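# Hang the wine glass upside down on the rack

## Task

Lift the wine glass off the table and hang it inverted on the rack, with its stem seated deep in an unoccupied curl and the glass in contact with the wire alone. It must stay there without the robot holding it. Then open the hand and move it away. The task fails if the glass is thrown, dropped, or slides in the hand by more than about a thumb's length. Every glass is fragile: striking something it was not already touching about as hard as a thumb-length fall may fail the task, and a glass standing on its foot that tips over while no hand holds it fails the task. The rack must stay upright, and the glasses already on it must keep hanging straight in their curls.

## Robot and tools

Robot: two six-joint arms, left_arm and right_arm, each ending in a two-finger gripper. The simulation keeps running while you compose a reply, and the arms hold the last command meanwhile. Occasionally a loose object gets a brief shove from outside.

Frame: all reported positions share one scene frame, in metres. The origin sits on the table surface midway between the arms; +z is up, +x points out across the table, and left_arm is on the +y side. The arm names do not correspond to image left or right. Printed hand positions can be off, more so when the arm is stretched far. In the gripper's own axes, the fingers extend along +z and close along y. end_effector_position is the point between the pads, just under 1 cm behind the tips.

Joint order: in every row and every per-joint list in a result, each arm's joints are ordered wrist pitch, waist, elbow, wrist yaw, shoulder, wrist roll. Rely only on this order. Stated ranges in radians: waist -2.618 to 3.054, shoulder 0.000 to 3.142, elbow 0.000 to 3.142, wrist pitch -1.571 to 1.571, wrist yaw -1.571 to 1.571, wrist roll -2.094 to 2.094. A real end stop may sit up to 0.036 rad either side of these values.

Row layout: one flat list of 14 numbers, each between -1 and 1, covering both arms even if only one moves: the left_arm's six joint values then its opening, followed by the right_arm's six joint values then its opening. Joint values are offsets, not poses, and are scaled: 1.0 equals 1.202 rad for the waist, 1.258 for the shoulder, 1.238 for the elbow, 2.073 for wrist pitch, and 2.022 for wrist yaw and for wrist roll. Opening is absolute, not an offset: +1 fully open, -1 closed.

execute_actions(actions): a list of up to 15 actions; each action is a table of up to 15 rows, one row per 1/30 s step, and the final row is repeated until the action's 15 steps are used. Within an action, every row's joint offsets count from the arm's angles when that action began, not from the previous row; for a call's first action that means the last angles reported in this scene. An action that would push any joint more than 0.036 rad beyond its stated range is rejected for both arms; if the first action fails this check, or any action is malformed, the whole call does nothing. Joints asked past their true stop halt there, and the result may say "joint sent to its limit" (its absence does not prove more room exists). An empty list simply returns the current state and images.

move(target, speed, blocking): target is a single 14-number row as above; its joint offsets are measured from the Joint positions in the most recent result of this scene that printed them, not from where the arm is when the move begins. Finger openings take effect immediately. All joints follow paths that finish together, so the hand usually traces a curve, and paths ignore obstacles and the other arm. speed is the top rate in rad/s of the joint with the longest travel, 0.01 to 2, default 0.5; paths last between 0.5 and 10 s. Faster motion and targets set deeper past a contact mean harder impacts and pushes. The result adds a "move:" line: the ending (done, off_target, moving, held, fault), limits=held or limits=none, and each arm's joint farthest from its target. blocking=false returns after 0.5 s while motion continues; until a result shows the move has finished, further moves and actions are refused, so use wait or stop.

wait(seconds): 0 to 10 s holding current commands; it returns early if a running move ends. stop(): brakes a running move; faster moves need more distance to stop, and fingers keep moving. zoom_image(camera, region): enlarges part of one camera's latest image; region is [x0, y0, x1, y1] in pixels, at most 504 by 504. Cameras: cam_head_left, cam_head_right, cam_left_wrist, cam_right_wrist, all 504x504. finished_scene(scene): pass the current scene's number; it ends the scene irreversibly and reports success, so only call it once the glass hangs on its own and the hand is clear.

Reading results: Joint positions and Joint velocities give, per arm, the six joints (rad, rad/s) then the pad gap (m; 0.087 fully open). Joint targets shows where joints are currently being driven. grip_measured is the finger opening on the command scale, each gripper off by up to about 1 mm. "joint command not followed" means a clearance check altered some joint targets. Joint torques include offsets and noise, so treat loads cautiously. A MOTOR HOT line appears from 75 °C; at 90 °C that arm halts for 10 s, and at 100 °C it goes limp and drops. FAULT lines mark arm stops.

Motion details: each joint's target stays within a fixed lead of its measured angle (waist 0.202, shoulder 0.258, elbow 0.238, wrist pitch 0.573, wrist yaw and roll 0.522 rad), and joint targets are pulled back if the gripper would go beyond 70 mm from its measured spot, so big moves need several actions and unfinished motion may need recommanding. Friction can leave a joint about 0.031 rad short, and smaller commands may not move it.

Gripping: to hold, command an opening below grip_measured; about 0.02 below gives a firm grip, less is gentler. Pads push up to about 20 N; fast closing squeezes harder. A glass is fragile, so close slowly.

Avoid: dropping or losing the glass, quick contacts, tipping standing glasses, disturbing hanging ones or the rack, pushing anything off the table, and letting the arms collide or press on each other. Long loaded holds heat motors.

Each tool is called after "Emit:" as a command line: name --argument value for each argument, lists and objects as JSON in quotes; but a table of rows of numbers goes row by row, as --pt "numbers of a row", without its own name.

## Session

Emit:
execute_actions --actions '[]'

Scene clock: 0.00 s.
left_arm: end_effector_position=(-0.0108, -0.1933, +0.2109) grip_measured=+0.997 end_effector_quat_wxyz=(+0.511, +0.826, -0.098, +0.217) | right_arm: end_effector_position=(+0.3570, -0.4973, +0.2363) grip_measured=+1.000 end_effector_quat_wxyz=(+0.189, -0.421, +0.692, -0.555)
Joint names: [wrist pitch, waist, elbow, wrist yaw, shoulder, wrist roll]
Joint positions: left_arm=[ 0.143 -1.774  0.841 -0.427  1.421  1.899  0.087] | right_arm=[ 0.072 -0.169  0.716  0.417  1.136 -1.645  0.087]
Joint velocities: left_arm=[-0.037 -0.022 -0.007  0.037  0.012  0.037 -0.   ] | right_arm=[-0.007 -0.022  0.012  0.051 -0.012  0.022  0.   ]
Joint torques (N m, as the arm reports them, + toward a larger angle): no reading
Motor temperatures (°C, as the motors report them): left_arm=[30 29 33 30 36 29] | right_arm=[36 29 36 29 31 30]
Joint targets: left_arm=[0.143 -1.774 0.841 -0.427 1.421 1.899] | right_arm=[0.072 -0.169 0.716 0.417 1.136 -1.645]

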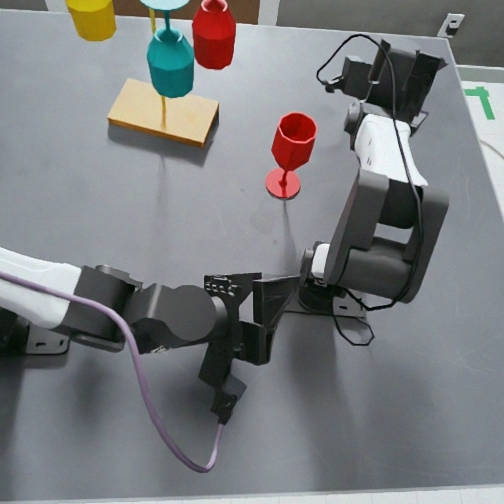

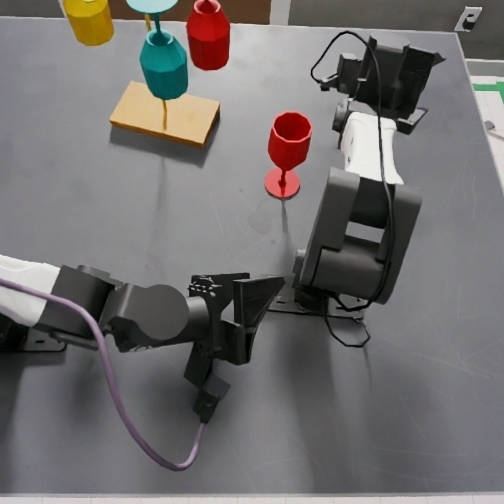

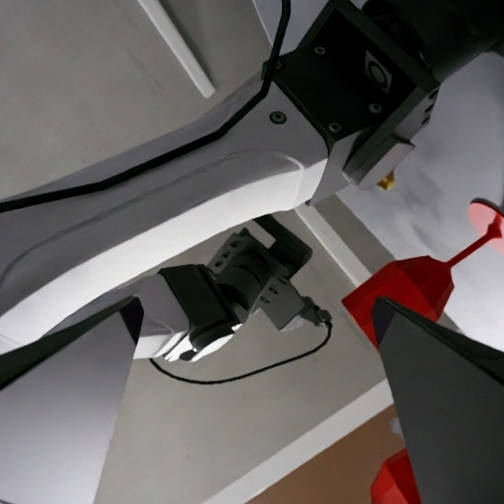

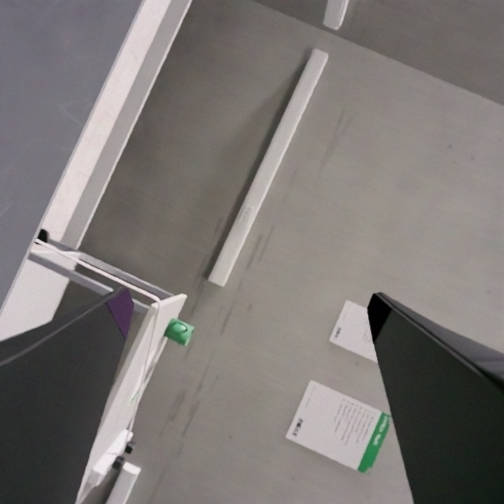

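Emit:
move --target '[-0.2,0.2,0.4,0.211,-0.33,-0.939,1, 0,0,0,0,0,0,1]' --speed 1

Emit:
move --target '[-0.27,0.86,0.53,0,0.345,0,1, 0,0,0,0,0,0,1]' --speed 1

Scene clock: 11.43 s.
left_arm: end_effector_position=(-0.0216, -0.1069, +0.4316) grip_measured=+0.997 end_effector_quat_wxyz=(+0.524, +0.480, +0.506, -0.489) | right_arm: end_effector_position=(+0.3570, -0.4973, +0.2363) grip_measured=+1.000 end_effector_quat_wxyz=(+0.189, -0.421, +0.692, -0.555)
Joint names: [wrist pitch, waist, elbow, wrist yaw, shoulder, wrist roll]
Joint positions: left_arm=[-0.268 -1.542  1.31  -0.013  1.014  0.008  0.087] | right_arm=[ 0.072 -0.169  0.716  0.417  1.136 -1.645  0.087]
Joint velocities: left_arm=[-0.081 -0.022  0.002  0.066 -0.007  0.095  0.   ] | right_arm=[-0.007  0.002  0.002 -0.007 -0.012  0.022  0.   ]
Joint torques (N m, as the arm reports them, + toward a larger angle): left_arm=[ 1.85  0.36  8.76  0.15 -2.12 -0.03] | right_arm=[ 1.73  0.37  7.78  0.05 -4.04  0.08]
Motor temperatures (°C, as the motors report them): left_arm=[33 29 35 30 36 29] | right_arm=[39 29 38 29 32 30]
Joint targets: left_arm=[-0.272 -1.533 1.337 -0.001 1.006 0.001] | right_arm=[0.072 -0.169 0.716 0.417 1.136 -1.645]
move: off_target (left_arm); limits=none; left_arm: farthest joint: the elbow, 0.026 radians from its target (0.495 radians at the start); right_arm: farthest joint: the waist, 0.000 radians from its target (0.000 radians at the start)

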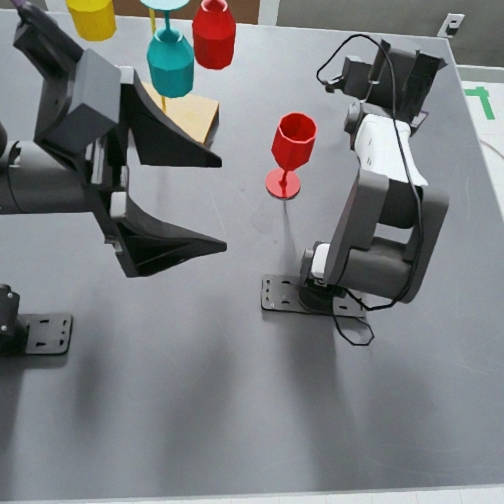

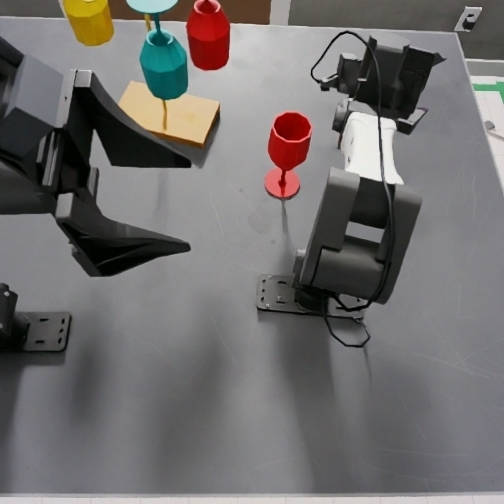

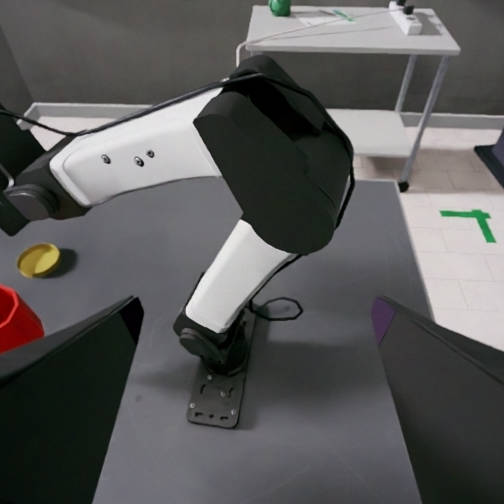

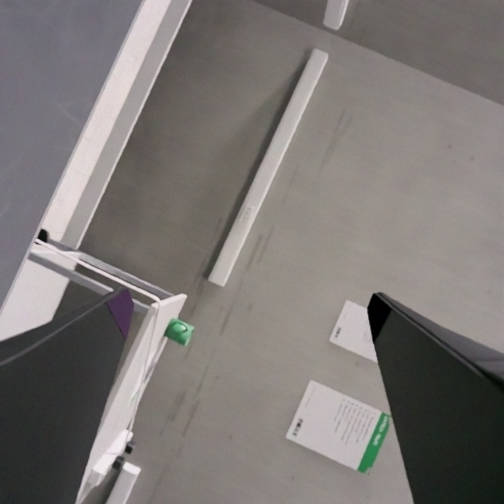

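Scene clock: 13.33 s.
left_arm: end_effector_position=(+0.3083, +0.0553, +0.4236) grip_measured=+0.997 end_effector_quat_wxyz=(+0.565, +0.199, +0.789, -0.135) | right_arm: end_effector_position=(+0.3570, -0.4973, +0.2363) grip_measured=+1.000 end_effector_quat_wxyz=(+0.189, -0.421, +0.692, -0.555)
Joint names: [wrist pitch, waist, elbow, wrist yaw, shoulder, wrist roll]
Joint positions: left_arm=[-0.825 -0.513  1.934 -0.011  1.441  0.008  0.087] | right_arm=[ 0.072 -0.169  0.716  0.417  1.136 -1.645  0.087]
Joint velocities: left_arm=[-0.11  -0.002  0.012  0.007 -0.007 -0.037 -0.001] | right_arm=[-0.007 -0.012 -0.007 -0.022 -0.017  0.081  0.   ]
Joint torques (N m, as the arm reports them, + toward a larger angle): left_arm=[ 1.93 -0.03  8.45 -0.01 -3.65  0.04] | right_arm=[ 1.72  0.41  7.71  0.07 -3.99  0.06]
Motor temperatures (°C, as the motors report them): left_arm=[34 29 36 30 36 29] | right_arm=[40 29 39 29 32 30]
Joint targets: left_arm=[-0.828 -0.508 1.966 -0.013 1.448 0.008] | right_arm=[0.072 -0.169 0.716 0.417 1.136 -1.645]
move: off_target (left_arm); limits=none; left_arm: farthest joint: the elbow, 0.032 radians from its target (0.656 radians at the start); right_arm: farthest joint: the waist, 0.000 radians from its target (0.000 radians at the start)

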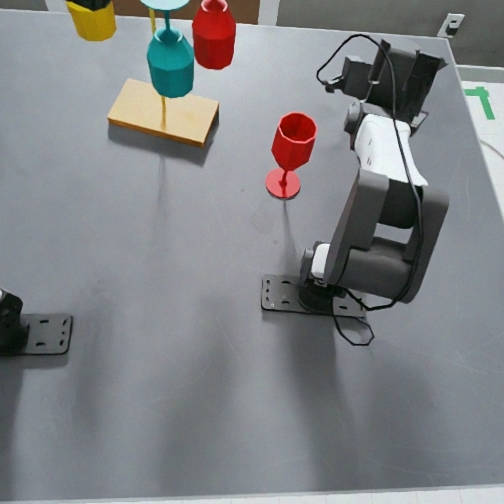

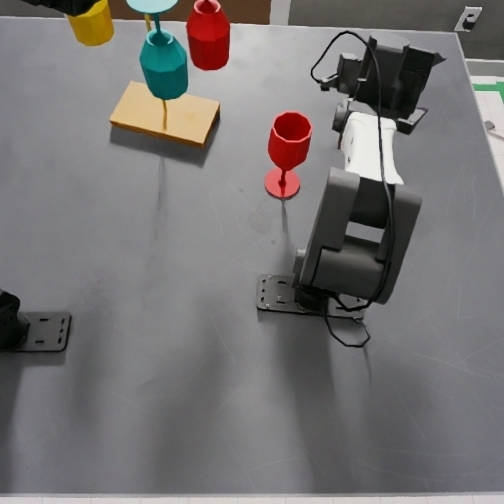

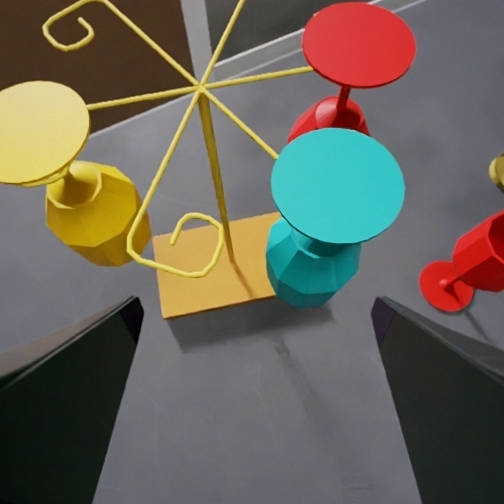

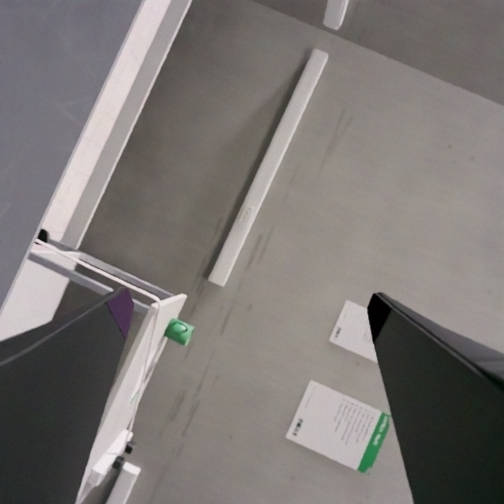

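Emit:
move --target '[0,-0.43,0,0,0,0,1, 0,-0.69,0.24,0,0.29,0,1]' --speed 1

Emit:
move --target '[0.591,0,-0.835,0,-0.112,0,1, 0,0,0,0,0,0,1]' --speed 1.2

Emit:
move --target '[0.45,0,-0.25,0,0.5,0,1, 0,0,0,0,0,0,1]' --speed 0.8

Scene clock: 34.03 s.
left_arm: end_effector_position=(+0.1732, -0.0918, +0.4235) grip_measured=+0.997 end_effector_quat_wxyz=(+0.512, +0.392, +0.714, -0.273) | right_arm: end_effector_position=(+0.1439, -0.7415, +0.2294) grip_measured=+1.000 end_effector_quat_wxyz=(-0.061, -0.117, +0.818, -0.559)
Joint names: [wrist pitch, waist, elbow, wrist yaw, shoulder, wrist roll]
Joint positions: left_arm=[-0.825 -1.024  1.934 -0.011  1.441  0.008  0.087] | right_arm=[ 0.078 -0.997  0.993  0.419  1.484 -1.645  0.087]
Joint velocities: left_arm=[ 0.081 -0.002 -0.007  0.037  0.002  0.022 -0.002] | right_arm=[ 0.022  0.007 -0.012  0.051 -0.017  0.022  0.   ]
Joint torques (N m, as the arm reports them, + toward a larger angle): left_arm=[ 1.93 -0.87  5.96  0.04 -4.05  0.05] | right_arm=[ 1.65  0.17  9.24  0.04 -5.9   0.06]
Motor temperatures (°C, as the motors report them): left_arm=[36 29 39 30 36 29] | right_arm=[42 29 42 29 32 30]
Joint targets: left_arm=[-0.825 -1.030 1.934 -0.011 1.441 0.008] | right_arm=[0.072 -0.999 1.013 0.417 1.501 -1.645]
move: done; limits=none; left_arm: farthest joint: the waist, 0.006 radians from its target (0.517 radians at the start); right_arm: farthest joint: the elbow, 0.020 radians from its target (0.297 radians at the start)

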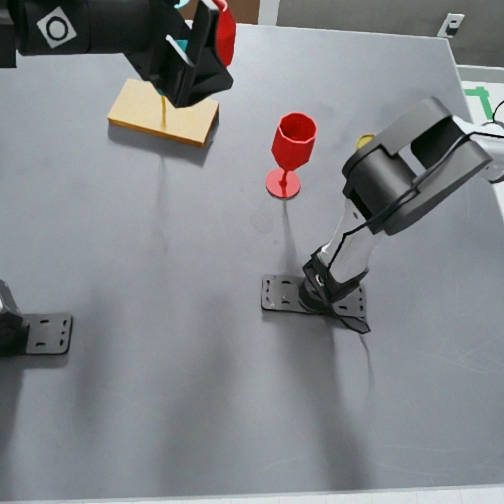

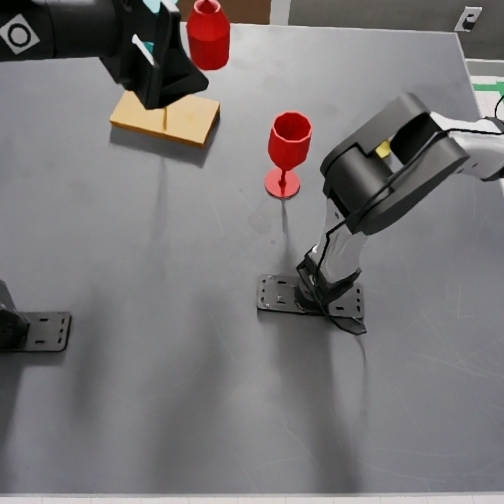

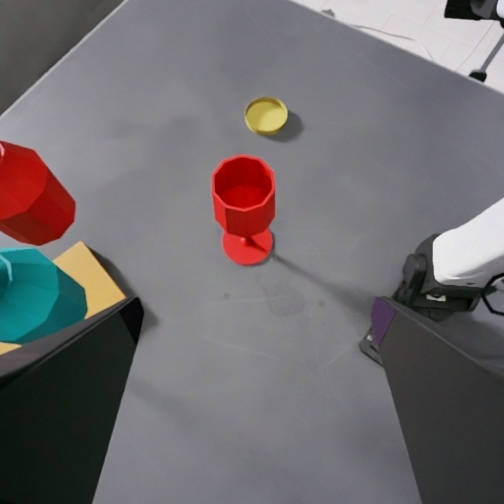

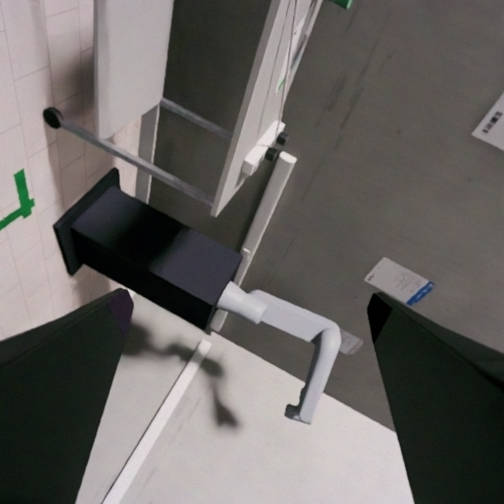

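Scene clock: 36.00 s.
left_arm: end_effector_position=(+0.2031, -0.1387, +0.2800) grip_measured=+0.997 end_effector_quat_wxyz=(+0.614, +0.344, +0.629, -0.329) | right_arm: end_effector_position=(+0.1439, -0.7415, +0.2294) grip_measured=+1.000 end_effector_quat_wxyz=(-0.061, -0.117, +0.818, -0.559)
Joint names: [wrist pitch, waist, elbow, wrist yaw, shoulder, wrist roll]
Joint positions: left_arm=[ 0.372 -1.024  0.917 -0.011  1.317  0.008  0.087] | right_arm=[ 0.078 -0.997  0.993  0.419  1.484 -1.645  0.087]
Joint velocities: left_arm=[ 0.081 -0.007 -0.002  0.066  0.002 -0.051 -0.   ] | right_arm=[ 0.007 -0.007 -0.002 -0.022  0.002 -0.007  0.   ]
Joint torques (N m, as the arm reports them, + toward a larger angle): left_arm=[ 2.23 -0.5   6.39  0.04 -5.57 -0.01] | right_arm=[ 1.69  0.43  7.67  0.08 -7.43  0.06]
Motor temperatures (°C, as the motors report them): left_arm=[37 29 39 30 36 29] | right_arm=[42 29 42 29 33 30]
Joint targets: left_arm=[0.400 -1.024 0.900 -0.011 1.300 0.008] | right_arm=[0.078 -0.997 0.993 0.419 1.484 -1.645]
move: off_target (left_arm); limits=none; left_arm: farthest joint: the wrist pitch, 0.028 radians from its target (1.225 radians at the start); right_arm: farthest joint: the waist, 0.000 radians from its target (0.000 radians at the start)

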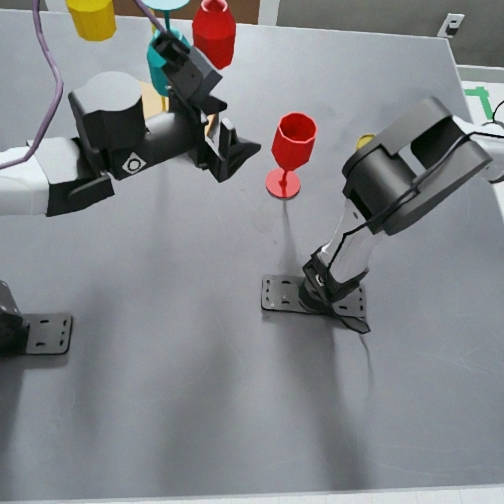

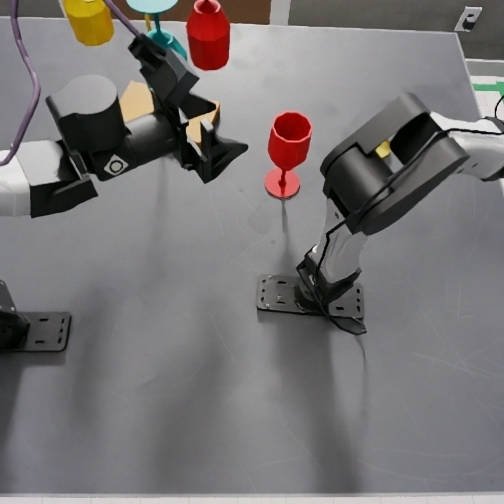

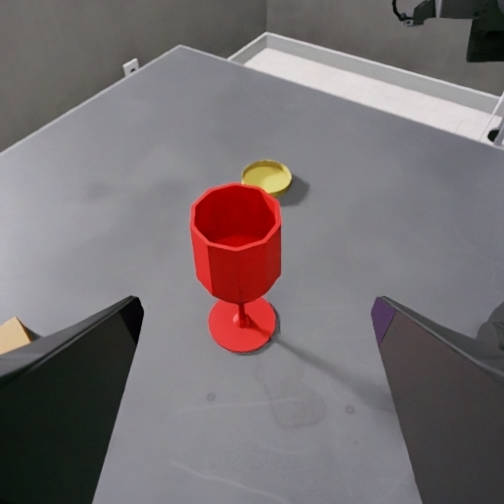

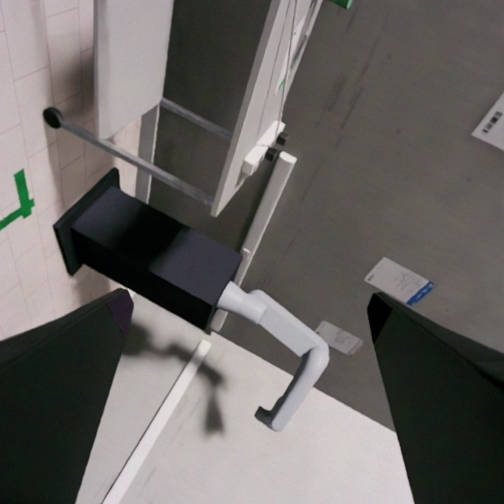

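Scene clock: 38.07 s.
left_arm: end_effector_position=(+0.2202, -0.1657, +0.0845) grip_measured=+0.997 end_effector_quat_wxyz=(+0.610, +0.347, +0.633, -0.327) | right_arm: end_effector_position=(+0.1439, -0.7415, +0.2294) grip_measured=+1.000 end_effector_quat_wxyz=(-0.061, -0.117, +0.818, -0.559)
Joint names: [wrist pitch, waist, elbow, wrist yaw, shoulder, wrist roll]
Joint positions: left_arm=[ 1.278 -1.024  0.625 -0.011  1.946  0.008  0.087] | right_arm=[ 0.078 -0.997  0.993  0.419  1.484 -1.645  0.087]
Joint velocities: left_arm=[-0.007 -0.002 -0.002 -0.081 -0.002  0.022  0.   ] | right_arm=[-0.051 -0.017 -0.007 -0.051 -0.007 -0.022  0.   ]
Joint torques (N m, as the arm reports them, + toward a larger angle): left_arm=[ 2.23 -0.2   3.33 -0.01 -6.94  0.03] | right_arm=[ 1.71  0.36  7.65  0.07 -7.44  0.06]
Motor temperatures (°C, as the motors report them): left_arm=[37 29 39 30 36 29] | right_arm=[43 29 42 29 33 30]
Joint targets: left_arm=[1.306 -1.024 0.607 -0.011 1.946 0.008] | right_arm=[0.078 -0.997 0.993 0.419 1.484 -1.645]
move: off_target (left_arm); limits=none; left_arm: farthest joint: the wrist pitch, 0.027 radians from its target (0.932 radians at the start); right_arm: farthest joint: the waist, 0.000 radians from its target (0.000 radians at the start)

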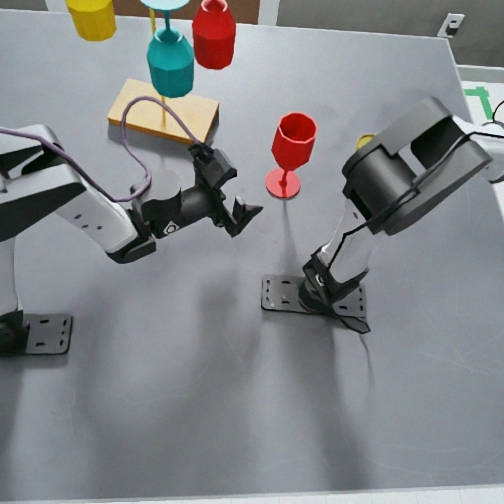

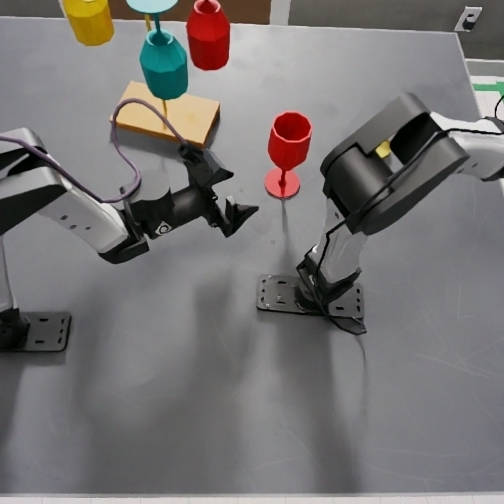

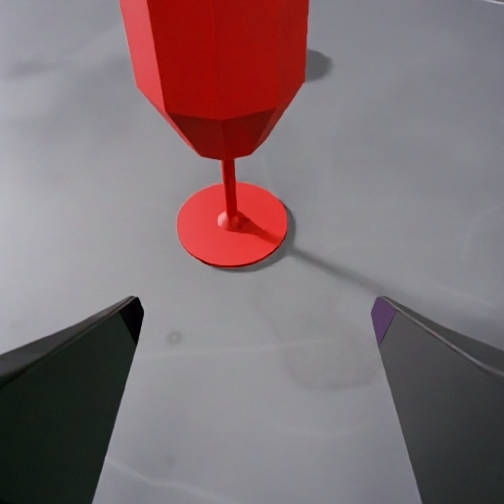

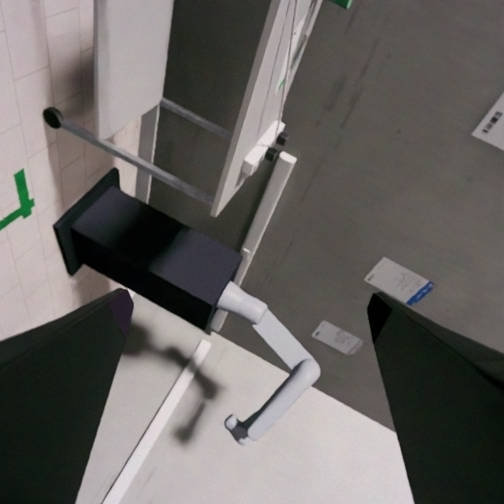

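Emit:
execute_actions --actions '[]'

Scene clock: 44.70 s.
left_arm: end_effector_position=(+0.2203, -0.1657, +0.0846) grip_measured=+0.997 end_effector_quat_wxyz=(+0.610, +0.347, +0.633, -0.327) | right_arm: end_effector_position=(+0.1439, -0.7415, +0.2294) grip_measured=+1.000 end_effector_quat_wxyz=(-0.061, -0.117, +0.818, -0.559)
Joint names: [wrist pitch, waist, elbow, wrist yaw, shoulder, wrist roll]
Joint positions: left_arm=[ 1.278 -1.024  0.625 -0.011  1.946  0.008  0.087] | right_arm=[ 0.078 -0.997  0.993  0.419  1.484 -1.645  0.087]
Joint velocities: left_arm=[-0.081 -0.002 -0.012  0.007 -0.012  0.007 -0.001] | right_arm=[-0.007 -0.002 -0.002 -0.037 -0.017  0.022  0.   ]
Joint torques (N m, as the arm reports them, + toward a larger angle): left_arm=[ 2.21 -0.28  3.39  0.04 -6.86  0.04] | right_arm=[ 1.71  0.38  7.67  0.07 -7.5   0.06]
Motor temperatures (°C, as the motors report them): left_arm=[38 29 38 30 37 29] | right_arm=[43 29 43 29 34 30]
Joint targets: left_arm=[1.305 -1.024 0.607 -0.011 1.946 0.008] | right_arm=[0.078 -0.997 0.993 0.419 1.484 -1.645]

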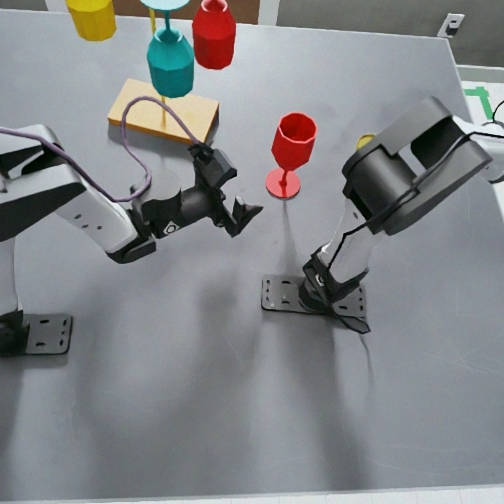

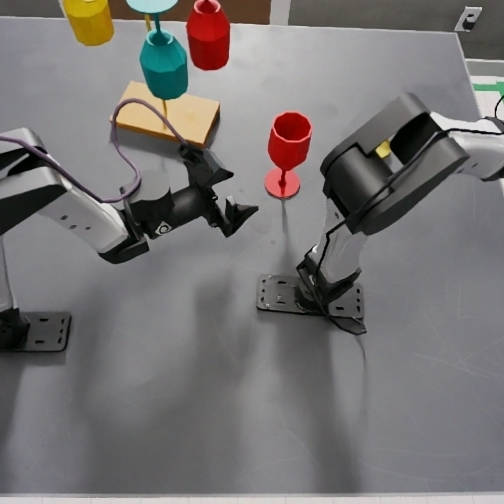

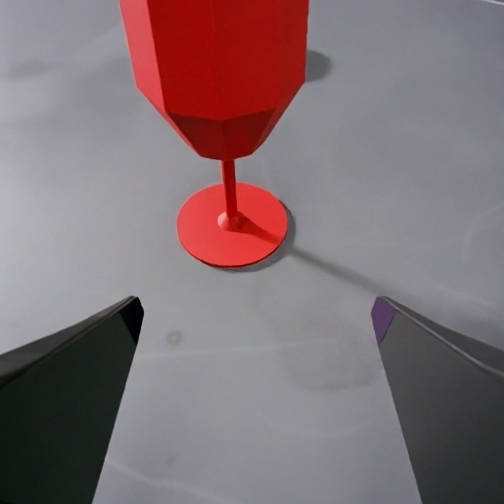

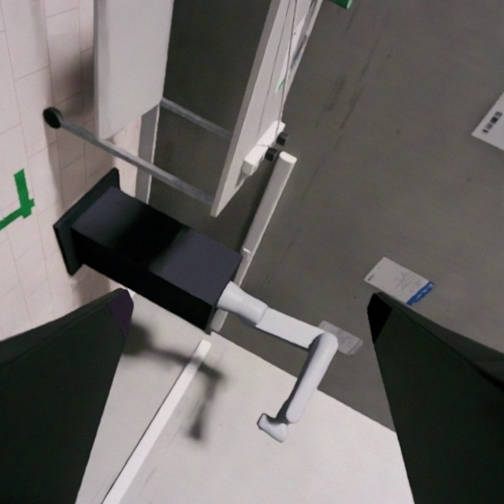

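Emit:
move --target '[-0.065,0.028,0.16,0,0,0,1, 0,0,0,0,0,0,1]' --speed 0.4

Scene clock: 50.70 s.
left_arm: end_effector_position=(+0.2519, -0.1899, +0.1174) grip_measured=+0.997 end_effector_quat_wxyz=(+0.626, +0.332, +0.626, -0.325) | right_arm: end_effector_position=(+0.1439, -0.7415, +0.2294) grip_measured=+1.000 end_effector_quat_wxyz=(-0.061, -0.117, +0.818, -0.559)
Joint names: [wrist pitch, waist, elbow, wrist yaw, shoulder, wrist roll]
Joint positions: left_arm=[ 1.147 -0.997  0.795 -0.011  1.946  0.008  0.087] | right_arm=[ 0.078 -0.997  0.993  0.419  1.484 -1.645  0.087]
Joint velocities: left_arm=[ 0.022 -0.007 -0.002  0.007 -0.002 -0.051  0.001] | right_arm=[-0.051  0.002 -0.012  0.007  0.002  0.081  0.   ]
Joint torques (N m, as the arm reports them, + toward a larger angle): left_arm=[ 1.87  0.44  7.72  0.   -7.56 -0.02] | right_arm=[ 1.71  0.42  7.65  0.07 -7.44  0.07]
Motor temperatures (°C, as the motors report them): left_arm=[39 29 37 30 38 29] | right_arm=[43 29 43 29 35 30]
Joint targets: left_arm=[1.144 -0.990 0.823 -0.011 1.946 0.008] | right_arm=[0.078 -0.997 0.993 0.419 1.484 -1.645]
move: off_target (left_arm); limits=none; left_arm: farthest joint: the elbow, 0.028 radians from its target (0.198 radians at the start); right_arm: farthest joint: the waist, 0.000 radians from its target (0.000 radians at the start)

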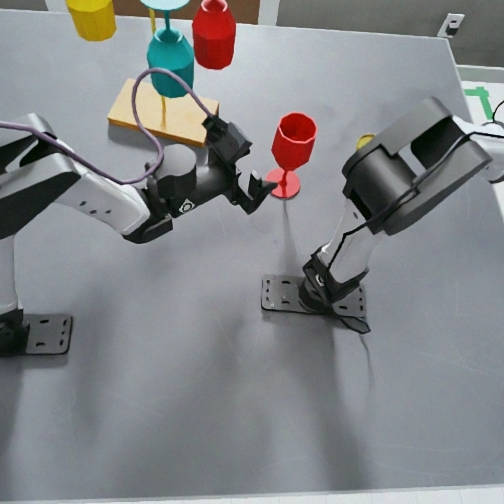

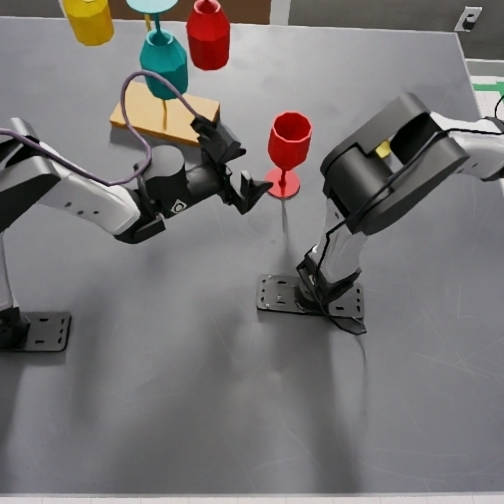

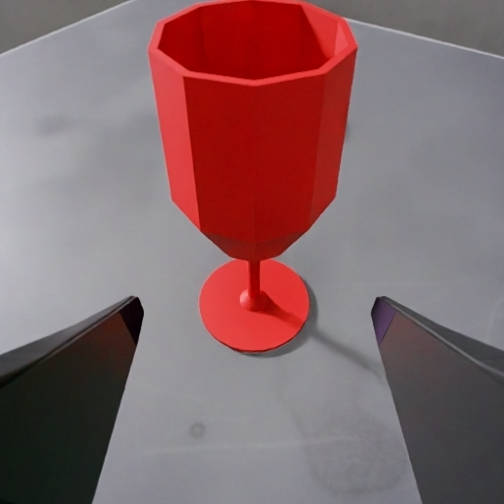

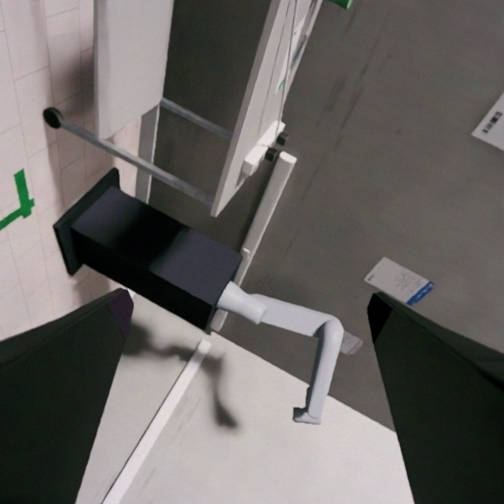

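Emit:
move --target '[-0.045,0,0.172,0,0.075,0,1, 0,0,0,0,0,0,1]' --speed 0.2

Scene clock: 60.27 s.
left_arm: end_effector_position=(+0.2740, -0.2226, +0.1251) grip_measured=+0.997 end_effector_quat_wxyz=(+0.628, +0.331, +0.624, -0.326) | right_arm: end_effector_position=(+0.1439, -0.7415, +0.2294) grip_measured=+1.000 end_effector_quat_wxyz=(-0.061, -0.117, +0.818, -0.559)
Joint names: [wrist pitch, waist, elbow, wrist yaw, shoulder, wrist roll]
Joint positions: left_arm=[ 1.057 -0.997  0.977 -0.011  2.032  0.008  0.087] | right_arm=[ 0.078 -0.997  0.993  0.419  1.484 -1.645  0.087]
Joint velocities: left_arm=[-0.007  0.002  0.017  0.037 -0.002 -0.066 -0.002] | right_arm=[ 0.007 -0.027  0.002  0.022 -0.007  0.051  0.   ]
Joint torques (N m, as the arm reports them, + toward a larger angle): left_arm=[ 1.91 -0.46  8.48 -0.01 -7.92  0.01] | right_arm=[ 1.7   0.38  7.63  0.07 -7.45  0.05]
Motor temperatures (°C, as the motors report them): left_arm=[39 29 38 30 40 29] | right_arm=[44 29 44 29 35 30]
Joint targets: left_arm=[1.054 -0.997 1.008 -0.011 2.040 0.008] | right_arm=[0.078 -0.997 0.993 0.419 1.484 -1.645]
move: off_target (left_arm); limits=none; left_arm: farthest joint: the elbow, 0.031 radians from its target (0.213 radians at the start); right_arm: farthest joint: the waist, 0.000 radians from its target (0.000 radians at the start)

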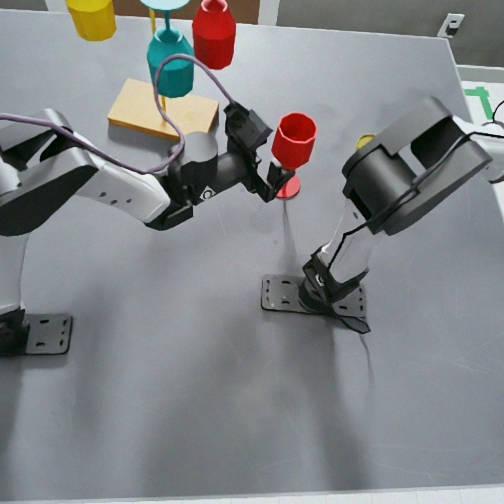

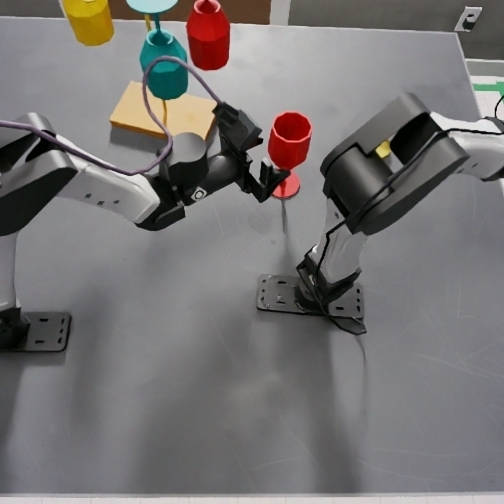

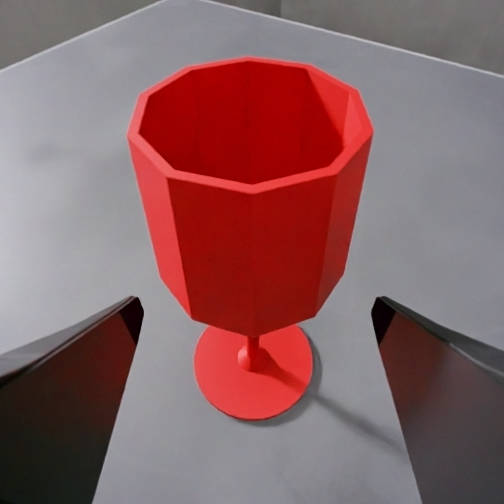

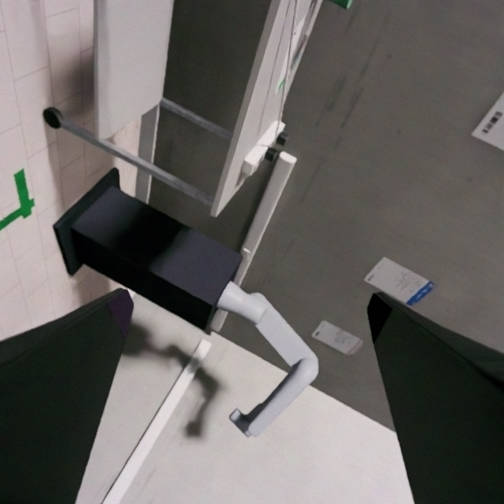

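Emit:
zoom_image --camera "cam_head_left" --region '[220,90,340,210]'

Emit:
zoom_image --camera "cam_head_right" --region '[220,90,340,210]'

Region (220, 90, 340, 210) of cam_head_left's 504x504 image, scaled by 4.200, with more detail than that image has.

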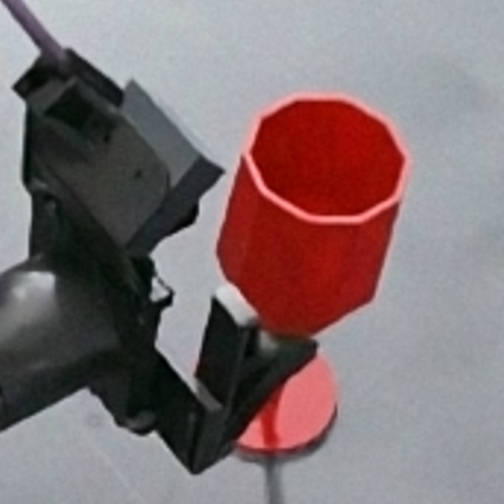

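Region (220, 90, 340, 210) of cam_head_right's 504x504 image, scaled by 4.200, with more detail than that image has.

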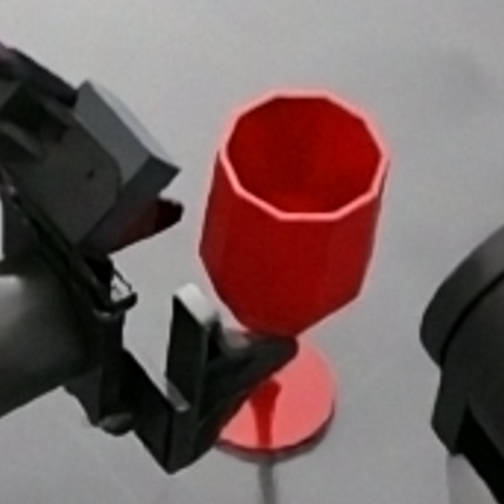

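Emit:
move --target '[-0.037,0,0.042,0,-0.06,0,1, 0,0,0,0,0,0,1]' --speed 0.2

Scene clock: 70.50 s.
left_arm: end_effector_position=(+0.2745, -0.2234, +0.1486) grip_measured=+0.997 end_effector_quat_wxyz=(+0.631, +0.329, +0.621, -0.328) | right_arm: end_effector_position=(+0.1439, -0.7415, +0.2294) grip_measured=+1.000 end_effector_quat_wxyz=(-0.061, -0.117, +0.818, -0.559)
Joint names: [wrist pitch, waist, elbow, wrist yaw, shoulder, wrist roll]
Joint positions: left_arm=[ 0.984 -0.997  1.001 -0.011  1.974  0.008  0.087] | right_arm=[ 0.078 -0.997  0.993  0.419  1.484 -1.645  0.087]
Joint velocities: left_arm=[-0.037  0.002 -0.022 -0.007  0.007 -0.022  0.001] | right_arm=[-0.007 -0.002 -0.002 -0.007  0.002  0.007  0.   ]
Joint torques (N m, as the arm reports them, + toward a larger angle): left_arm=[ 1.85 -0.28  8.44  0.01 -9.51  0.  ] | right_arm=[ 1.7   0.41  7.65  0.07 -7.43  0.06]
Motor temperatures (°C, as the motors report them): left_arm=[39 29 40 30 42 29] | right_arm=[44 29 44 29 36 30]
Joint targets: left_arm=[0.981 -0.997 1.029 -0.011 1.957 0.008] | right_arm=[0.078 -0.997 0.993 0.419 1.484 -1.645]
move: off_target (left_arm); limits=none; left_arm: farthest joint: the elbow, 0.028 radians from its target (0.052 radians at the start); right_arm: farthest joint: the waist, 0.000 radians from its target (0.000 radians at the start)

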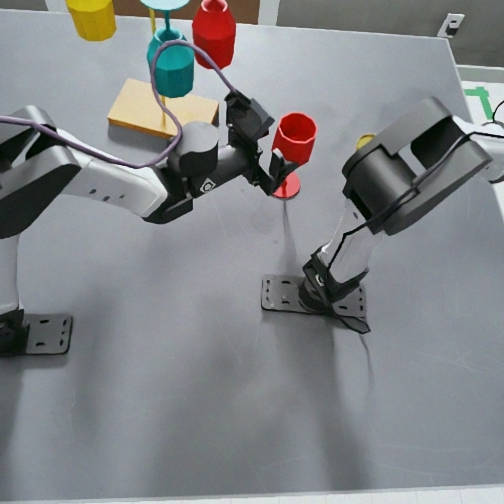

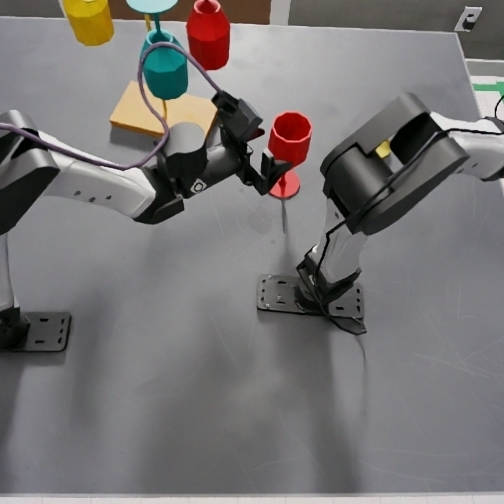

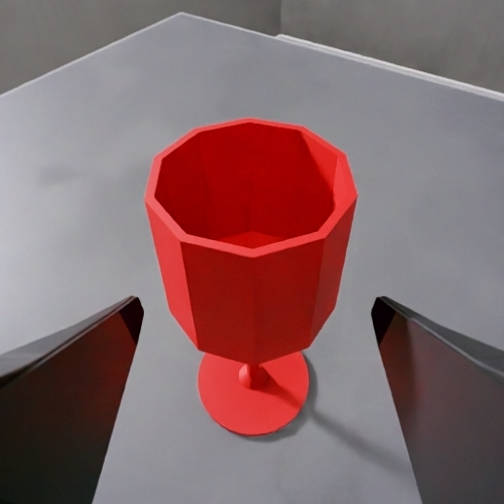

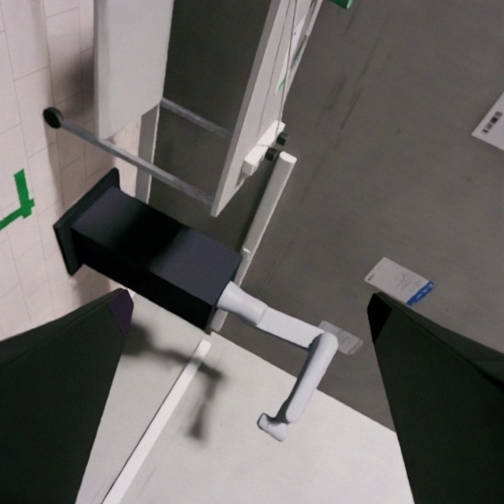

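Emit:
move --target '[-0.04,0,0.187,0,0.1,0,1, 0,0,0,0,0,0,1]' --speed 0.12

Scene clock: 76.33 s.
left_arm: end_effector_position=(+0.2974, -0.2574, +0.1501) grip_measured=+0.997 end_effector_quat_wxyz=(+0.631, +0.329, +0.621, -0.328) | right_arm: end_effector_position=(+0.1439, -0.7415, +0.2294) grip_measured=+1.000 end_effector_quat_wxyz=(-0.061, -0.117, +0.818, -0.559)
Joint names: [wrist pitch, waist, elbow, wrist yaw, shoulder, wrist roll]
Joint positions: left_arm=[ 0.905 -0.997  1.2   -0.011  2.094  0.008  0.087] | right_arm=[ 0.078 -0.997  0.993  0.419  1.484 -1.645  0.087]
Joint velocities: left_arm=[-0.037 -0.007  0.002 -0.051 -0.007 -0.066 -0.   ] | right_arm=[-0.022  0.007 -0.012 -0.081 -0.002 -0.051  0.   ]
Joint torques (N m, as the arm reports them, + toward a larger angle): left_arm=[ 1.88 -0.4   9.1   0.01 -9.11  0.04] | right_arm=[ 1.7   0.42  7.65  0.07 -7.43  0.06]
Motor temperatures (°C, as the motors report them): left_arm=[39 29 40 30 43 29] | right_arm=[45 29 45 29 36 30]
Joint targets: left_arm=[0.901 -0.997 1.232 -0.011 2.100 0.008] | right_arm=[0.078 -0.997 0.993 0.419 1.484 -1.645]
move: off_target (left_arm); limits=none; left_arm: farthest joint: the elbow, 0.033 radians from its target (0.232 radians at the start); right_arm: farthest joint: the waist, 0.000 radians from its target (0.000 radians at the start)

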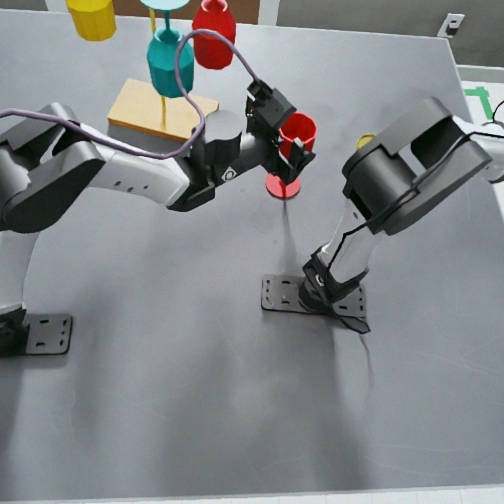

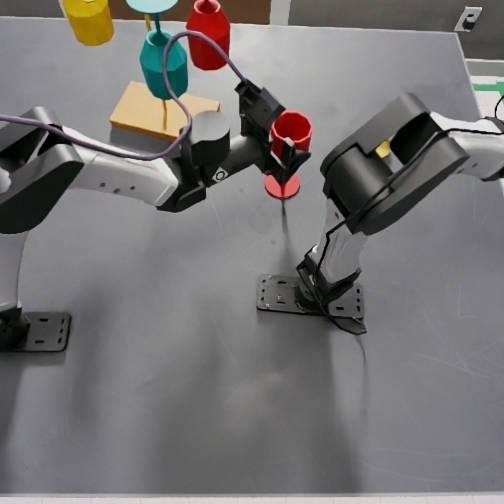

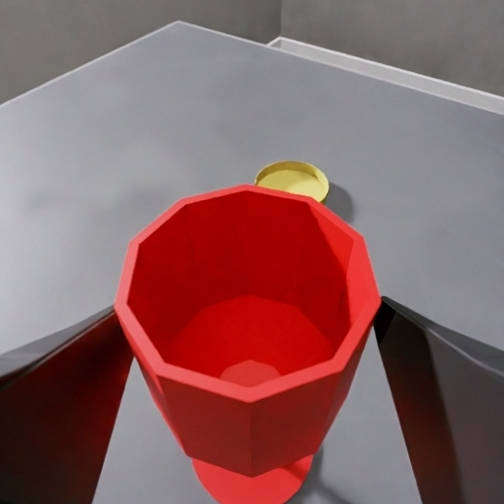

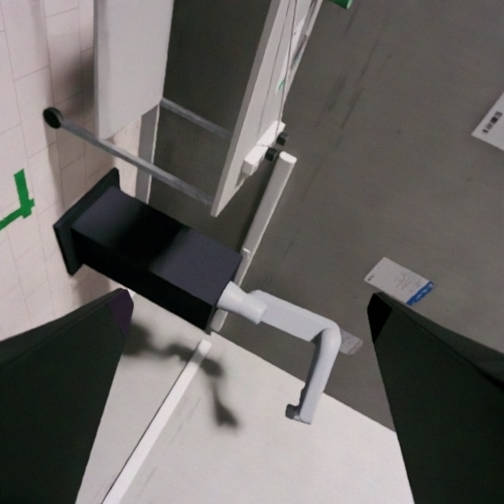

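Emit:
execute_actions --actions '[[[0,0,0.026,0,0,0,0.9, 0,0,0,0,0,0,1]],[[0,0,0.026,0,0,0,0.8, 0,0,0,0,0,0,1]],[[0,0,0.026,0,0,0,0.72, 0,0,0,0,0,0,1]],[[0,0,0.026,0,0,0,0.66, 0,0,0,0,0,0,1]],[[0,0,0.026,0,0,0,0.6, 0,0,0,0,0,0,1]]]'

Scene clock: 81.73 s.
left_arm: end_effector_position=(+0.2975, -0.2573, +0.1499) grip_measured=+0.672 end_effector_quat_wxyz=(+0.631, +0.329, +0.622, -0.328) | right_arm: end_effector_position=(+0.1439, -0.7415, +0.2294) grip_measured=+1.000 end_effector_quat_wxyz=(-0.061, -0.117, +0.818, -0.559)
Joint names: [wrist pitch, waist, elbow, wrist yaw, shoulder, wrist roll]
Joint positions: left_arm=[ 0.904 -0.997  1.2   -0.011  2.094  0.008  0.073] | right_arm=[ 0.078 -0.997  0.993  0.419  1.484 -1.645  0.087]
Joint velocities: left_arm=[-0.051 -0.002  0.012 -0.037 -0.017 -0.051  0.   ] | right_arm=[-0.007 -0.007 -0.007 -0.066  0.002 -0.037  0.   ]
Joint torques (N m, as the arm reports them, + toward a larger angle): left_arm=[ 1.91 -0.32  9.27  0.03 -9.42  0.03] | right_arm=[ 1.71  0.41  7.7   0.08 -7.47  0.06]
Motor temperatures (°C, as the motors report them): left_arm=[39 29 41 30 45 29] | right_arm=[45 29 45 29 37 30]
Joint targets: left_arm=[0.904 -0.997 1.232 -0.011 2.094 0.008] | right_arm=[0.078 -0.997 0.993 0.419 1.484 -1.645]

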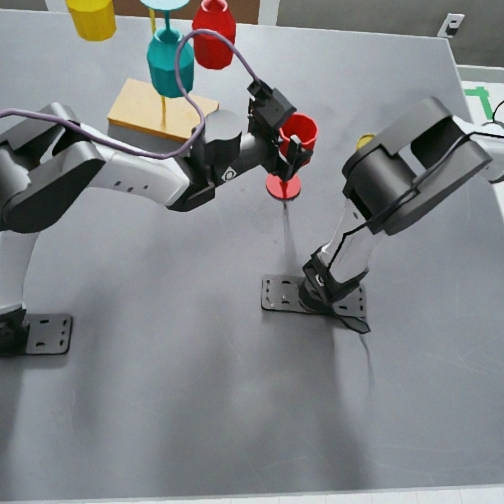

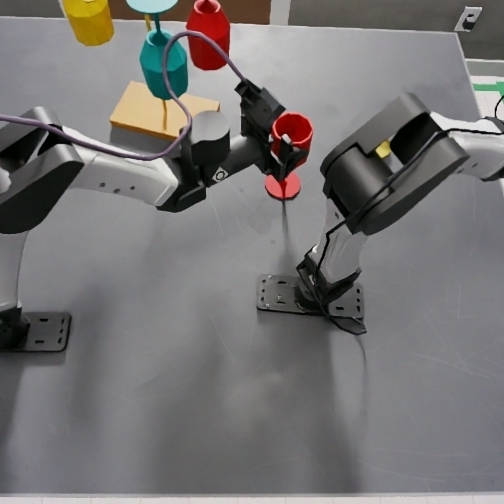

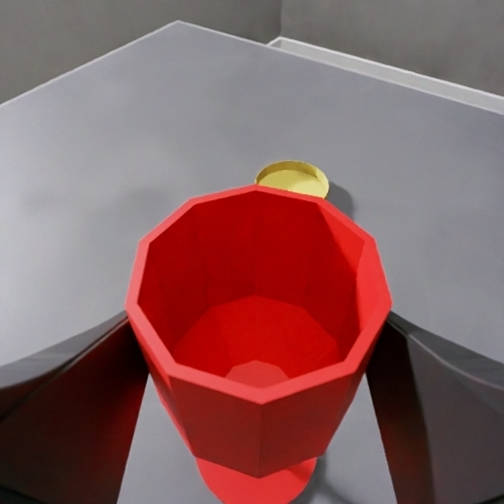

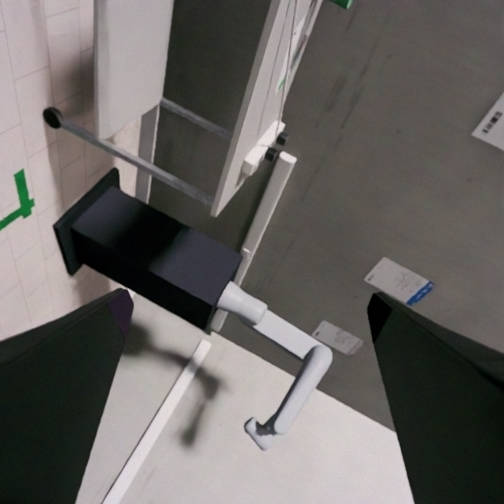

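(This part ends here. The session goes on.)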